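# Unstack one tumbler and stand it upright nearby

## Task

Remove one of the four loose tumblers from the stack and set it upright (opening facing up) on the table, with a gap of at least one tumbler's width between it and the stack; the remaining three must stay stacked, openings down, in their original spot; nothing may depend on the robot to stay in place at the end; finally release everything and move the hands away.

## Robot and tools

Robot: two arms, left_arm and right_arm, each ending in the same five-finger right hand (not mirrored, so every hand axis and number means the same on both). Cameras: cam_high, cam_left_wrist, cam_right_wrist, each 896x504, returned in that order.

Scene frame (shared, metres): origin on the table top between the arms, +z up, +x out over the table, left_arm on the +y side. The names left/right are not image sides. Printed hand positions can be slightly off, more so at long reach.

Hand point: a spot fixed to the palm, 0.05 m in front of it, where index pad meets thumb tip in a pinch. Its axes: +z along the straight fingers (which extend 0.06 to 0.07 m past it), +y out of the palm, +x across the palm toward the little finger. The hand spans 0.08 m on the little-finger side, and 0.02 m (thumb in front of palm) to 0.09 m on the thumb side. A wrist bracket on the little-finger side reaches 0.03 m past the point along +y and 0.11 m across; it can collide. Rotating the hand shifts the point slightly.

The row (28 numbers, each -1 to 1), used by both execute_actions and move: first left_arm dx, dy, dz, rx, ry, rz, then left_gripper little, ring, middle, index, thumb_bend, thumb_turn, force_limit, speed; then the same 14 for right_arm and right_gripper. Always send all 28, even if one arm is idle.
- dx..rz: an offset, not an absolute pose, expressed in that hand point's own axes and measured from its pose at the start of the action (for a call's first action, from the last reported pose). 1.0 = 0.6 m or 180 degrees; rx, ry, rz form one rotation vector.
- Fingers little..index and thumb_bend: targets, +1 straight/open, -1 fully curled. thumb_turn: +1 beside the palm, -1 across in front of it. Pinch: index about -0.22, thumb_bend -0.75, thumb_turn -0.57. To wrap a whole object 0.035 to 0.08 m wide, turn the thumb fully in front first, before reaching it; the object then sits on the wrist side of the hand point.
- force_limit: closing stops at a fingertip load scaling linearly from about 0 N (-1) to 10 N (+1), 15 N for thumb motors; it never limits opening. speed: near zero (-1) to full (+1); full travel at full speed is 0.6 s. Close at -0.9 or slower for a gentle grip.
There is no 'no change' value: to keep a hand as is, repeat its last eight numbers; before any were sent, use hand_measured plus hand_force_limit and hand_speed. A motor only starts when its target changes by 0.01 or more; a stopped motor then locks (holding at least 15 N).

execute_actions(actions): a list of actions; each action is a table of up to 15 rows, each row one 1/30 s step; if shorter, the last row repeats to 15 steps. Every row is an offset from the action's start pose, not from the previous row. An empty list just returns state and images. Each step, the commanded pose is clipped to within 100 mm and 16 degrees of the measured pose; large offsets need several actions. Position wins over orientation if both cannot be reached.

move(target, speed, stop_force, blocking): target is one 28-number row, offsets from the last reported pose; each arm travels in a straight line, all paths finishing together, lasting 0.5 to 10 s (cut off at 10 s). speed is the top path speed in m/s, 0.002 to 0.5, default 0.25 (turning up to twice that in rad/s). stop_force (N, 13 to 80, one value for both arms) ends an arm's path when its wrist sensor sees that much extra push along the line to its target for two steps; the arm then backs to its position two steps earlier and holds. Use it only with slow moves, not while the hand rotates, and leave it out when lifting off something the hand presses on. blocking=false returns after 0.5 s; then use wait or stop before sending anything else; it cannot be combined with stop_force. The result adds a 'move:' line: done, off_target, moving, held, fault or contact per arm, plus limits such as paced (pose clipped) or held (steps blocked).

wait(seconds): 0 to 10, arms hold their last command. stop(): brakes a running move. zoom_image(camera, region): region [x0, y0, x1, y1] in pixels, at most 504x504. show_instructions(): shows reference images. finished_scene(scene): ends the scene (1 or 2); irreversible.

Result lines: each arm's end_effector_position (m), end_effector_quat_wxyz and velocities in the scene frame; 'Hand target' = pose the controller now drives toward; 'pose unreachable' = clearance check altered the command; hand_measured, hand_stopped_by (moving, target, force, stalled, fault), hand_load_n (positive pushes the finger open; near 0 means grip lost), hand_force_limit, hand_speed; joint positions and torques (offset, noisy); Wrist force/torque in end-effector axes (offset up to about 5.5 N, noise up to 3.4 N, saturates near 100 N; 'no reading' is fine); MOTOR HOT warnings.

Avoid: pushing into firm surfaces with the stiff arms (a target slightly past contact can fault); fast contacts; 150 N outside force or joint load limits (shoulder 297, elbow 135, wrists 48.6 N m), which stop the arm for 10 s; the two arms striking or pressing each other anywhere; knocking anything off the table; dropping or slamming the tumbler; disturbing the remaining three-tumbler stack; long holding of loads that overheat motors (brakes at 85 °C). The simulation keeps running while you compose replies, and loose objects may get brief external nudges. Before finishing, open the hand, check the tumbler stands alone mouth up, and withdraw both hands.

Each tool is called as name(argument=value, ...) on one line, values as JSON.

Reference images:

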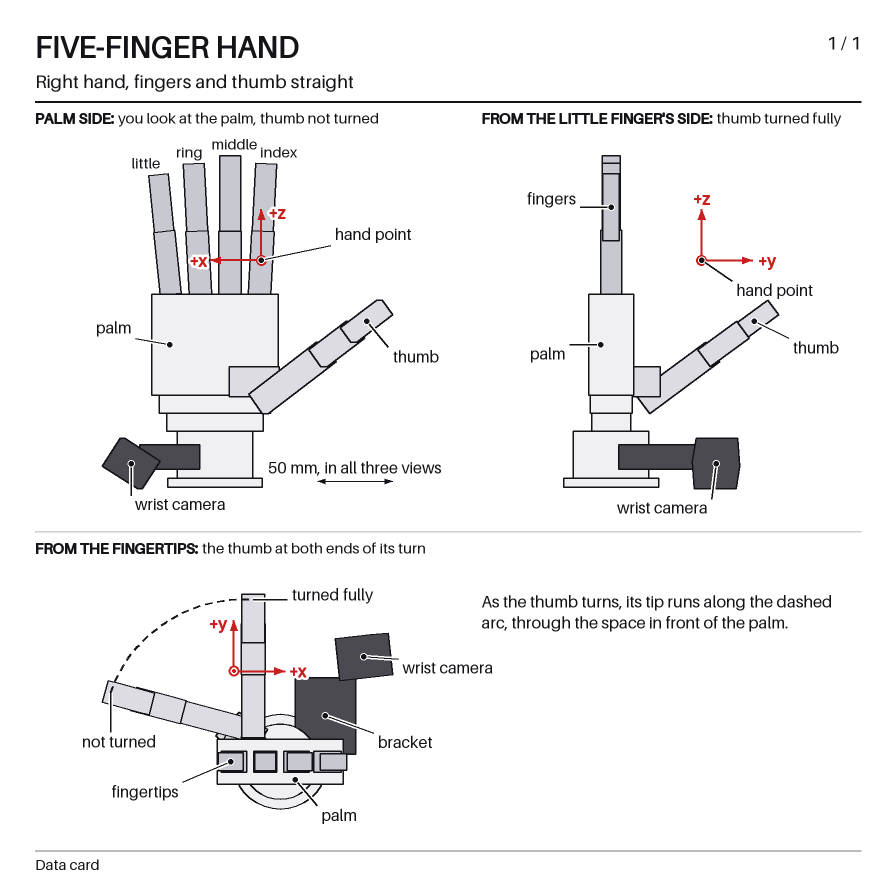

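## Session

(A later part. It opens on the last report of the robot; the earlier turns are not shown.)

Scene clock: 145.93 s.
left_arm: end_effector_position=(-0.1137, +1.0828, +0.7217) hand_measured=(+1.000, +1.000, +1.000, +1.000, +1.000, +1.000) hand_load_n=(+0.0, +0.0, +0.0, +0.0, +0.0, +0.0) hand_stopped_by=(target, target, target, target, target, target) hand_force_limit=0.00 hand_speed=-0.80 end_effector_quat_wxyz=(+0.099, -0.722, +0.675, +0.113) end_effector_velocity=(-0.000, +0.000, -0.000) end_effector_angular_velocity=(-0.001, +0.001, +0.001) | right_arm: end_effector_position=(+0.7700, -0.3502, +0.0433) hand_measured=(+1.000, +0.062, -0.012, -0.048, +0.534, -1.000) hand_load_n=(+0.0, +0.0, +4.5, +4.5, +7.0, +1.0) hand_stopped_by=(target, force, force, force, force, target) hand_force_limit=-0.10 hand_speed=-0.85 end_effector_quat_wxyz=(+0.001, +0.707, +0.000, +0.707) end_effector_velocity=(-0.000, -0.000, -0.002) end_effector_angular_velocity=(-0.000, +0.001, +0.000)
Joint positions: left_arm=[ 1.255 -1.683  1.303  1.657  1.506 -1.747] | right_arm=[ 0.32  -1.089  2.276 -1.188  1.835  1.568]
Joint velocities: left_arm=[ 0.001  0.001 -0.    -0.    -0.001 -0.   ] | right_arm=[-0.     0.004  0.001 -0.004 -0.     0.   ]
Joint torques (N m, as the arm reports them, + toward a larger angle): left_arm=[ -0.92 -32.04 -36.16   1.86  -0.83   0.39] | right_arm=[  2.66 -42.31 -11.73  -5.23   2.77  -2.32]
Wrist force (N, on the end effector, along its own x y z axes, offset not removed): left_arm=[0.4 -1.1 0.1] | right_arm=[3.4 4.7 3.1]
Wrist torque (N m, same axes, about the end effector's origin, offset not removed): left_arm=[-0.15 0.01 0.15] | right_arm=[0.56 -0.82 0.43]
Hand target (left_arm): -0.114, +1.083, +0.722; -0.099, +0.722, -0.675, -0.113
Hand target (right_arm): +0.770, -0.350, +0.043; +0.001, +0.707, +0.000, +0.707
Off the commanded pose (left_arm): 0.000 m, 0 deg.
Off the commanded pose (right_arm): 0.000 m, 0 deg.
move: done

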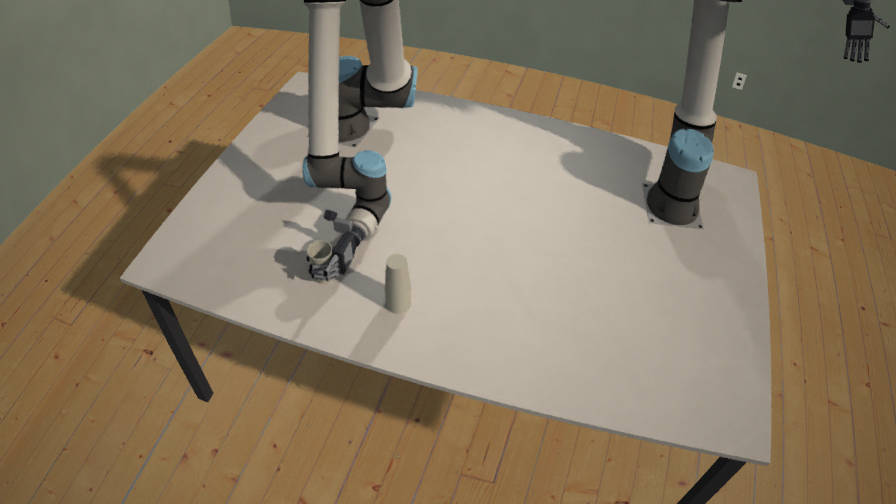

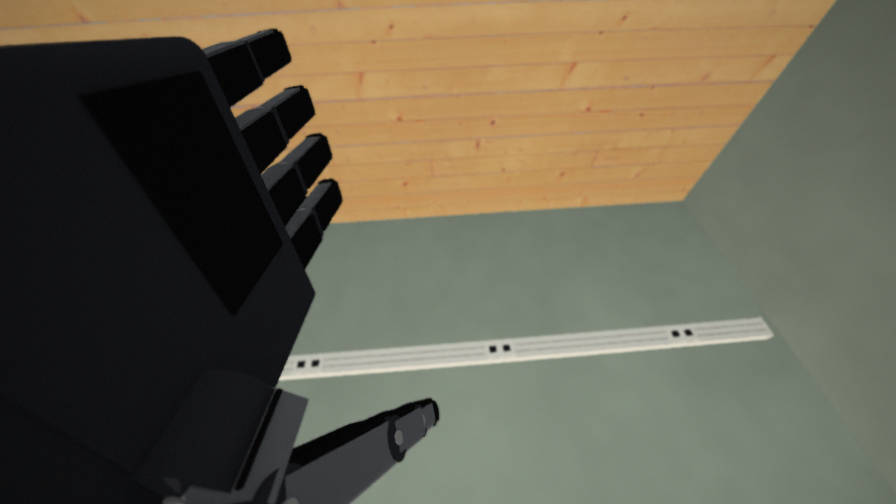

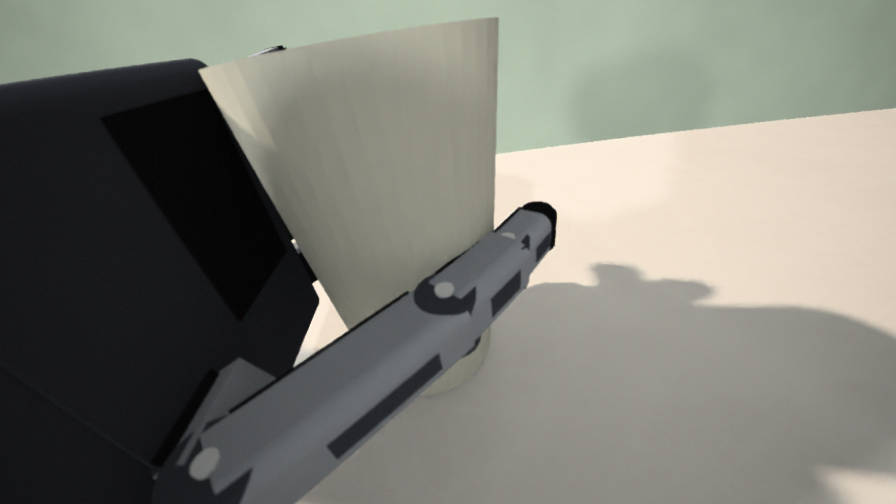

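execute_actions(actions=[[[0,0,0,0,0,0,1,1,1,1,1,1,0,-0.8, -0.001,0,0,0,0,0,1,-0.5,-0.6,-0.6,-0.6,-1,-0.1,-0.85],[0,0,0,0,0,0,1,1,1,1,1,1,0,-0.8, -0.002,0,0,0,0,0,1,-0.5,-0.6,-0.6,-0.6,-1,-0.1,-0.85],[0,0,0,0,0,0,1,1,1,1,1,1,0,-0.8, -0.003,0,0,0,0,0,1,-0.5,-0.6,-0.6,-0.6,-1,-0.1,-0.85],[0,0,0,0,0,0,1,1,1,1,1,1,0,-0.8, -0.004,0,0,0,0,0,1,-0.5,-0.6,-0.6,-0.6,-1,-0.1,-0.85],[0,0,0,0,0,0,1,1,1,1,1,1,0,-0.8, -0.005,0,0,0,0,0,1,-0.5,-0.6,-0.6,-0.6,-1,-0.1,-0.85],[0,0,0,0,0,0,1,1,1,1,1,1,0,-0.8, -0.006,0,0,0,0,0,1,-0.5,-0.6,-0.6,-0.6,-1,-0.1,-0.85]]])

Scene clock: 152.70 s.
left_arm: end_effector_position=(-0.1137, +1.0828, +0.7217) hand_measured=(+1.000, +1.000, +1.000, +1.000, +1.000, +1.000) hand_load_n=(+0.0, +0.0, +0.0, +0.0, +0.0, +0.0) hand_stopped_by=(target, target, target, target, target, target) hand_force_limit=0.00 hand_speed=-0.80 end_effector_quat_wxyz=(+0.099, -0.722, +0.675, +0.113) end_effector_velocity=(-0.000, +0.000, -0.000) end_effector_angular_velocity=(+0.001, +0.000, +0.001) | right_arm: end_effector_position=(+0.7700, -0.3502, +0.0398) hand_measured=(+1.000, +0.062, -0.012, -0.048, +0.534, -1.000) hand_load_n=(+0.0, +0.0, +4.0, +4.0, +7.0, -2.0) hand_stopped_by=(target, force, force, force, force, target) hand_force_limit=-0.10 hand_speed=-0.85 end_effector_quat_wxyz=(+0.001, +0.707, +0.000, +0.707) end_effector_velocity=(+0.001, +0.000, -0.001) end_effector_angular_velocity=(-0.000, +0.000, -0.000)
Joint positions: left_arm=[ 1.255 -1.683  1.303  1.657  1.506 -1.747] | right_arm=[ 0.32  -1.082  2.276 -1.195  1.835  1.568]
Joint velocities: left_arm=[ 0.001  0.     0.    -0.001 -0.    -0.   ] | right_arm=[ 0.     0.002 -0.002 -0.     0.    -0.   ]
Joint torques (N m, as the arm reports them, + toward a larger angle): left_arm=[  0.47 -32.47 -35.65   1.81  -0.85   0.5 ] | right_arm=[ -1.4  -33.53 -10.4   -3.04  -3.67   3.31]
Wrist force (N, on the end effector, along its own x y z axes, offset not removed): left_arm=[1.0 1.3 -0.9] | right_arm=[8.3 -1.3 1.2]
Wrist torque (N m, same axes, about the end effector's origin, offset not removed): left_arm=[0.31 -0.27 0.27] | right_arm=[-0.49 -0.27 -0.05]
Hand target (left_arm): -0.114, +1.083, +0.722; -0.099, +0.722, -0.675, -0.113
Hand target (right_arm): +0.770, -0.350, +0.040; +0.001, +0.707, +0.000, +0.707
Off the commanded pose (left_arm): 0.000 m, 0 deg.
Off the commanded pose (right_arm): 0.000 m, 0 deg.

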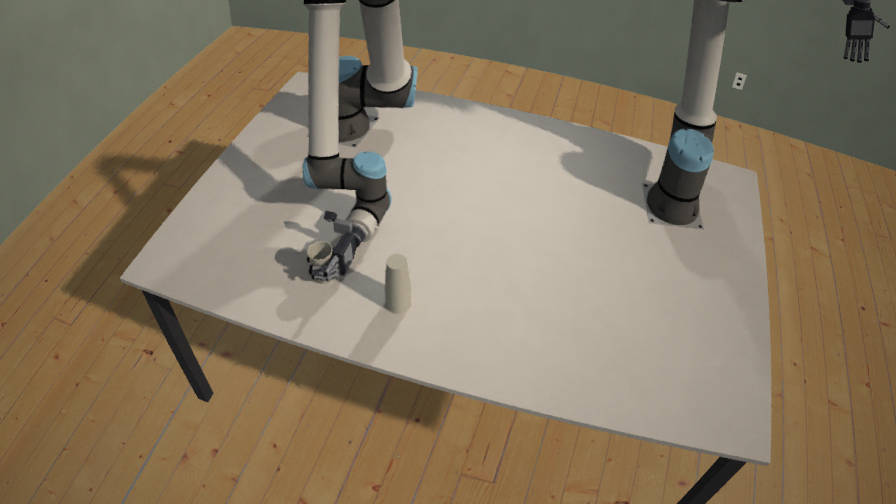

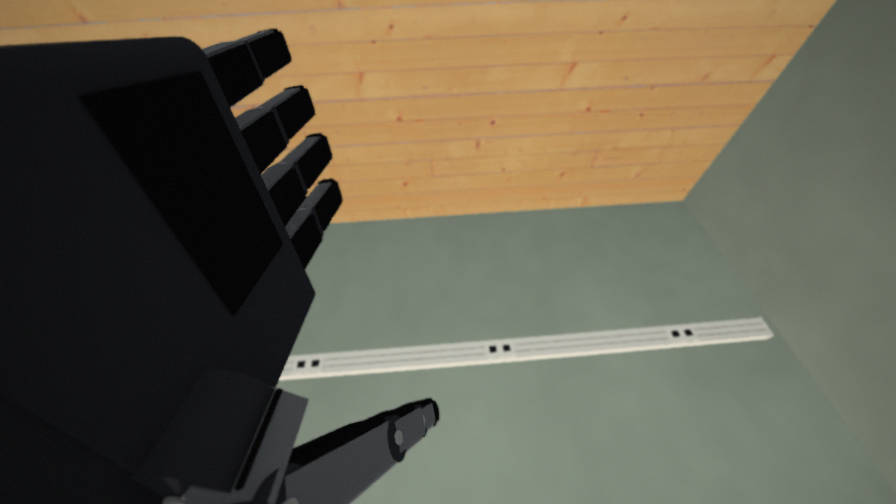

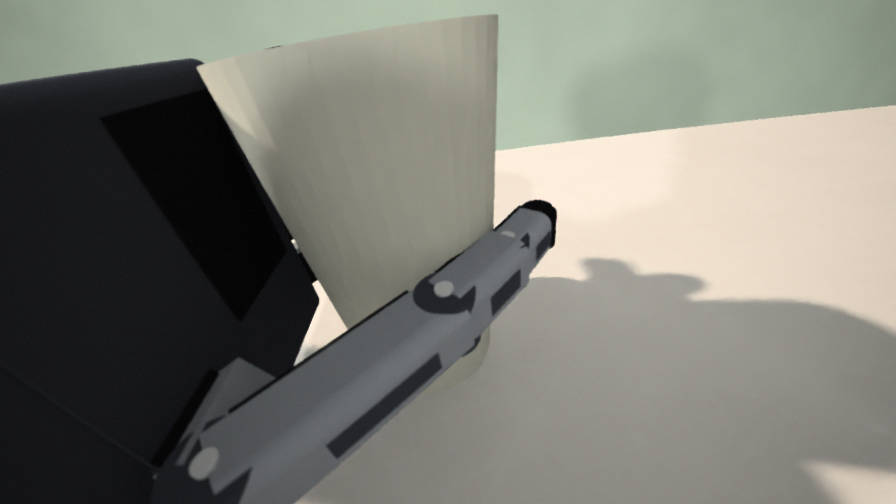

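execute_actions(actions=[[[0,0,0,0,0,0,1,1,1,1,1,1,0,-0.8, 0,0,0,0,0,0,1,1,1,1,1,-1,-0.1,-0.7],[0,0,0,0,0,0,1,1,1,1,1,1,0,-0.8, 0,0,0,0,0,0,1,1,1,1,1,-1,-0.1,-0.7],[0,0,0,0,0,0,1,1,1,1,1,1,0,-0.8, 0,0,0,0,0,0,1,1,1,1,1,-1,-0.1,-0.7],[0,0,0,0,0,0,1,1,1,1,1,1,0,-0.8, 0,0,0,0,0,0,1,1,1,1,1,-1,-0.1,-0.7],[0,0,0,0,0,0,1,1,1,1,1,1,0,-0.8, 0,0,0,0,0,0,1,1,1,1,1,-1,-0.1,-0.7],[0,0,0,0,0,0,1,1,1,1,1,1,0,-0.8, 0,0,0,0,0,0,1,1,1,1,1,-1,-0.1,1]]])

Scene clock: 156.40 s.
left_arm: end_effector_position=(-0.1137, +1.0828, +0.7217) hand_measured=(+1.000, +1.000, +1.000, +1.000, +1.000, +1.000) hand_load_n=(+0.0, +0.0, +0.0, +0.0, +0.0, +0.0) hand_stopped_by=(target, target, target, target, target, target) hand_force_limit=0.00 hand_speed=-0.80 end_effector_quat_wxyz=(+0.099, -0.722, +0.675, +0.113) end_effector_velocity=(+0.000, -0.000, +0.000) end_effector_angular_velocity=(-0.001, +0.000, -0.000) | right_arm: end_effector_position=(+0.7699, -0.3502, +0.0396) hand_measured=(+1.000, +1.000, +0.992, +0.984, +1.000, -1.000) hand_load_n=(+0.0, +0.0, +0.5, +0.0, +0.0, +0.0) hand_stopped_by=(target, moving, moving, moving, moving, target) hand_force_limit=-0.10 hand_speed=1.00 end_effector_quat_wxyz=(+0.001, +0.707, +0.000, +0.707) end_effector_velocity=(+0.000, -0.000, +0.000) end_effector_angular_velocity=(+0.000, -0.001, -0.001)
Joint positions: left_arm=[ 1.255 -1.683  1.303  1.657  1.506 -1.747] | right_arm=[ 0.32  -1.082  2.276 -1.195  1.835  1.568]
Joint velocities: left_arm=[-0.    -0.     0.     0.001  0.    -0.   ] | right_arm=[-0.001 -0.     0.    -0.     0.     0.   ]
Joint torques (N m, as the arm reports them, + toward a larger angle): left_arm=[ -0.49 -32.11 -35.93   1.8   -0.97   0.4 ] | right_arm=[  5.32 -73.47 -18.25   0.64  -2.85   3.54]
Wrist force (N, on the end effector, along its own x y z axes, offset not removed): left_arm=[-0.2 -0.7 1.5] | right_arm=[3.7 -0.5 0.5]
Wrist torque (N m, same axes, about the end effector's origin, offset not removed): left_arm=[-0.14 -0.06 0.10] | right_arm=[-0.12 -0.50 0.02]
Hand target (left_arm): -0.114, +1.083, +0.722; -0.099, +0.722, -0.675, -0.113
Hand target (right_arm): +0.770, -0.350, +0.040; +0.001, +0.707, +0.000, +0.707
Off the commanded pose (left_arm): 0.000 m, 0 deg.
Off the commanded pose (right_arm): 0.000 m, 0 deg.

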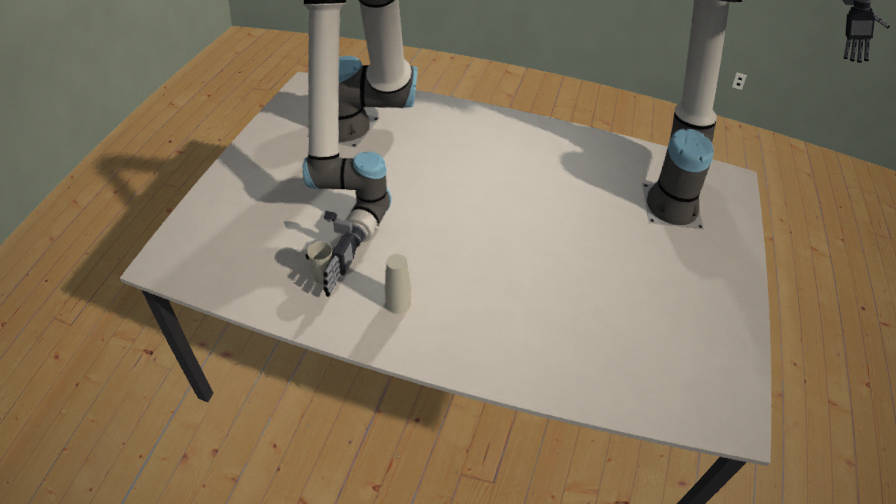

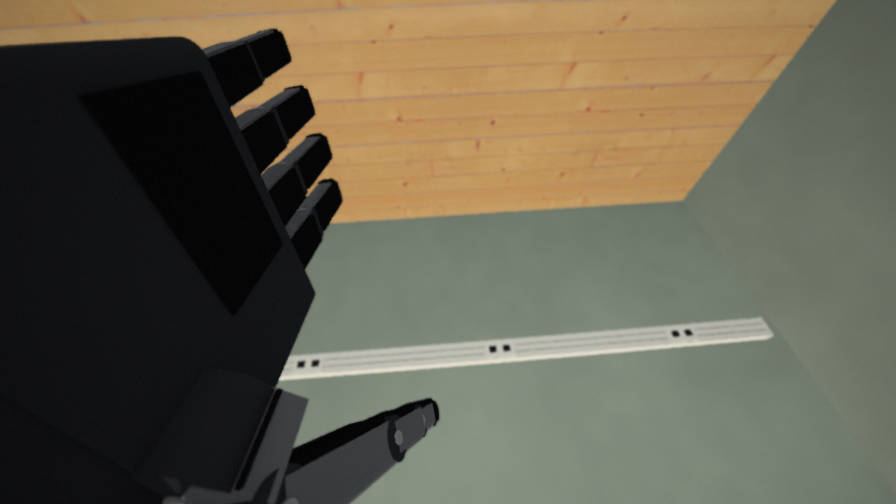

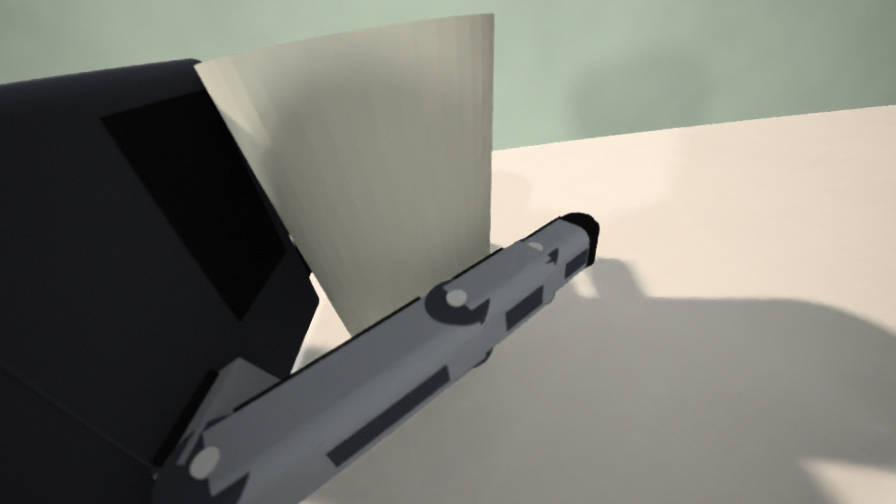

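move(target=[0,0,0,0,0,0,1,1,1,1,1,1,0,-0.8, 0.42,-0.11,-0.36,0,0,0,1,1,1,1,1,-1,-0.1,1], speed=0.35)

zoom_image(camera="cam_high", region=[260, 190, 440, 330])

Scene clock: 161.13 s.
left_arm: end_effector_position=(-0.1137, +1.0828, +0.7217) hand_measured=(+1.000, +1.000, +1.000, +1.000, +1.000, +1.000) hand_load_n=(+0.0, +0.0, +0.0, +0.0, +0.0, +0.0) hand_stopped_by=(target, target, target, target, target, target) hand_force_limit=0.00 hand_speed=-0.80 end_effector_quat_wxyz=(+0.099, -0.722, +0.675, +0.113) end_effector_velocity=(+0.000, +0.000, +0.000) end_effector_angular_velocity=(+0.001, +0.000, -0.001) | right_arm: end_effector_position=(+0.5539, -0.2840, +0.2917) hand_measured=(+1.000, +1.000, +1.000, +1.000, +1.000, -1.000) hand_load_n=(+0.0, +0.0, +0.0, +0.0, +0.0, +0.0) hand_stopped_by=(target, target, target, target, target, target) hand_force_limit=-0.10 hand_speed=1.00 end_effector_quat_wxyz=(+0.001, +0.707, +0.000, +0.707) end_effector_velocity=(-0.001, +0.001, +0.002) end_effector_angular_velocity=(+0.001, -0.000, -0.000)
Joint positions: left_arm=[ 1.255 -1.683  1.303  1.657  1.506 -1.747] | right_arm=[ 0.663 -1.679  2.333 -0.655  2.178  1.568]
Joint velocities: left_arm=[-0.001 -0.     0.    -0.001 -0.    -0.   ] | right_arm=[ 0.004 -0.002 -0.002  0.004  0.004  0.001]
Joint torques (N m, as the arm reports them, + toward a larger angle): left_arm=[ -1.43 -31.22 -36.08   1.78  -0.81   0.42] | right_arm=[ 10.   -49.56 -46.55   1.44   3.52   3.38]
Wrist force (N, on the end effector, along its own x y z axes, offset not removed): left_arm=[-1.4 -4.7 0.9] | right_arm=[-0.6 -2.1 3.8]
Wrist torque (N m, same axes, about the end effector's origin, offset not removed): left_arm=[-0.59 0.26 -0.10] | right_arm=[-0.42 -0.07 -0.23]
Hand target (left_arm): -0.114, +1.083, +0.722; -0.099, +0.722, -0.675, -0.113
Hand target (right_arm): +0.554, -0.284, +0.292; +0.001, +0.707, +0.000, +0.707
Off the commanded pose (left_arm): 0.000 m, 0 deg.
Off the commanded pose (right_arm): 0.001 m, 0 deg.
move: done

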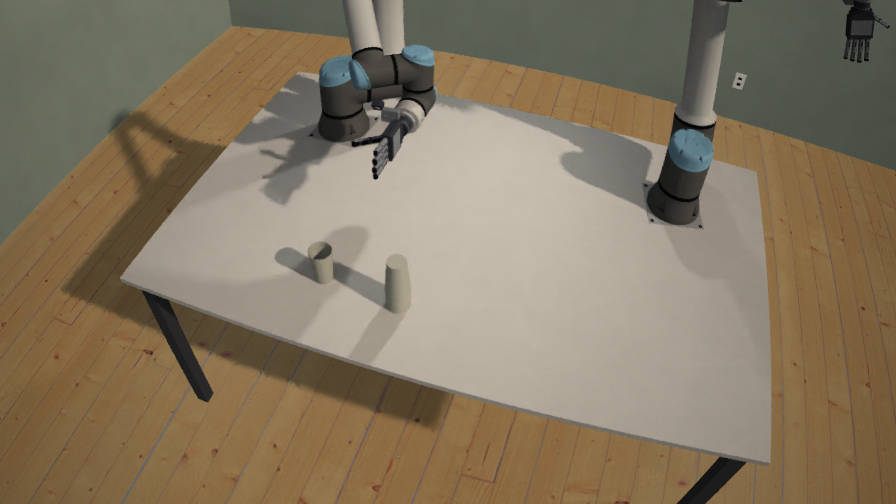

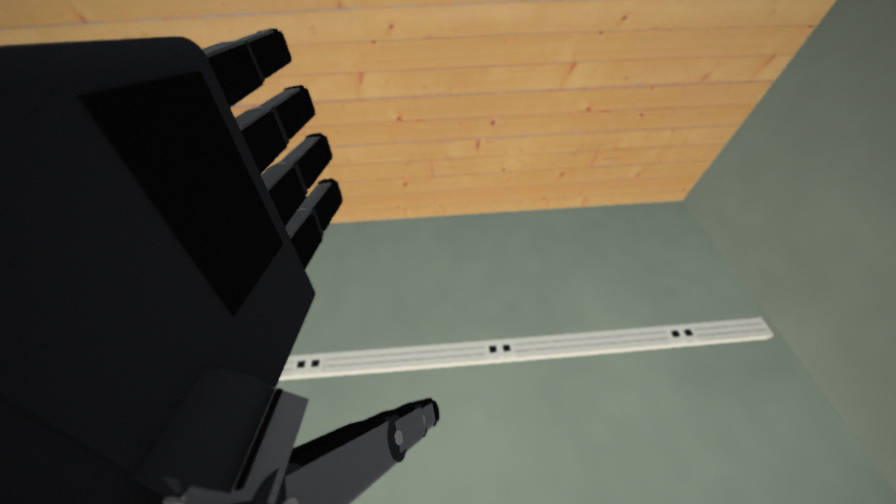

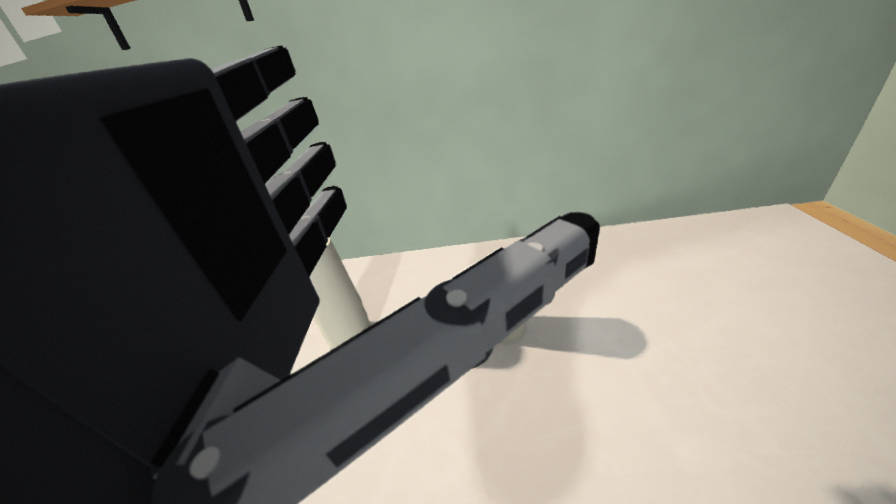

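Region (260, 190, 440, 330) of cam_high's 896x504 image, scaled by 2.800, with more detail than that image has.

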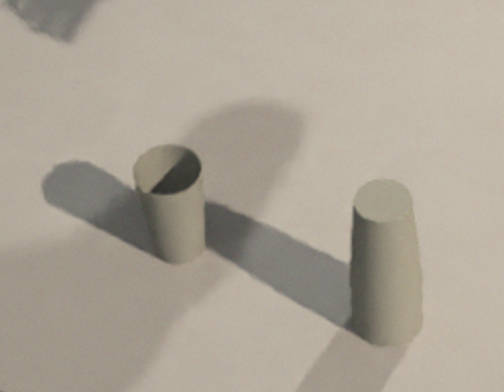

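One tumbler stands mouth up, well clear of the stack. The other three are still stacked, and the hand is out of the way.

finished_scene(scene=1)

The scene is finished: the task was done.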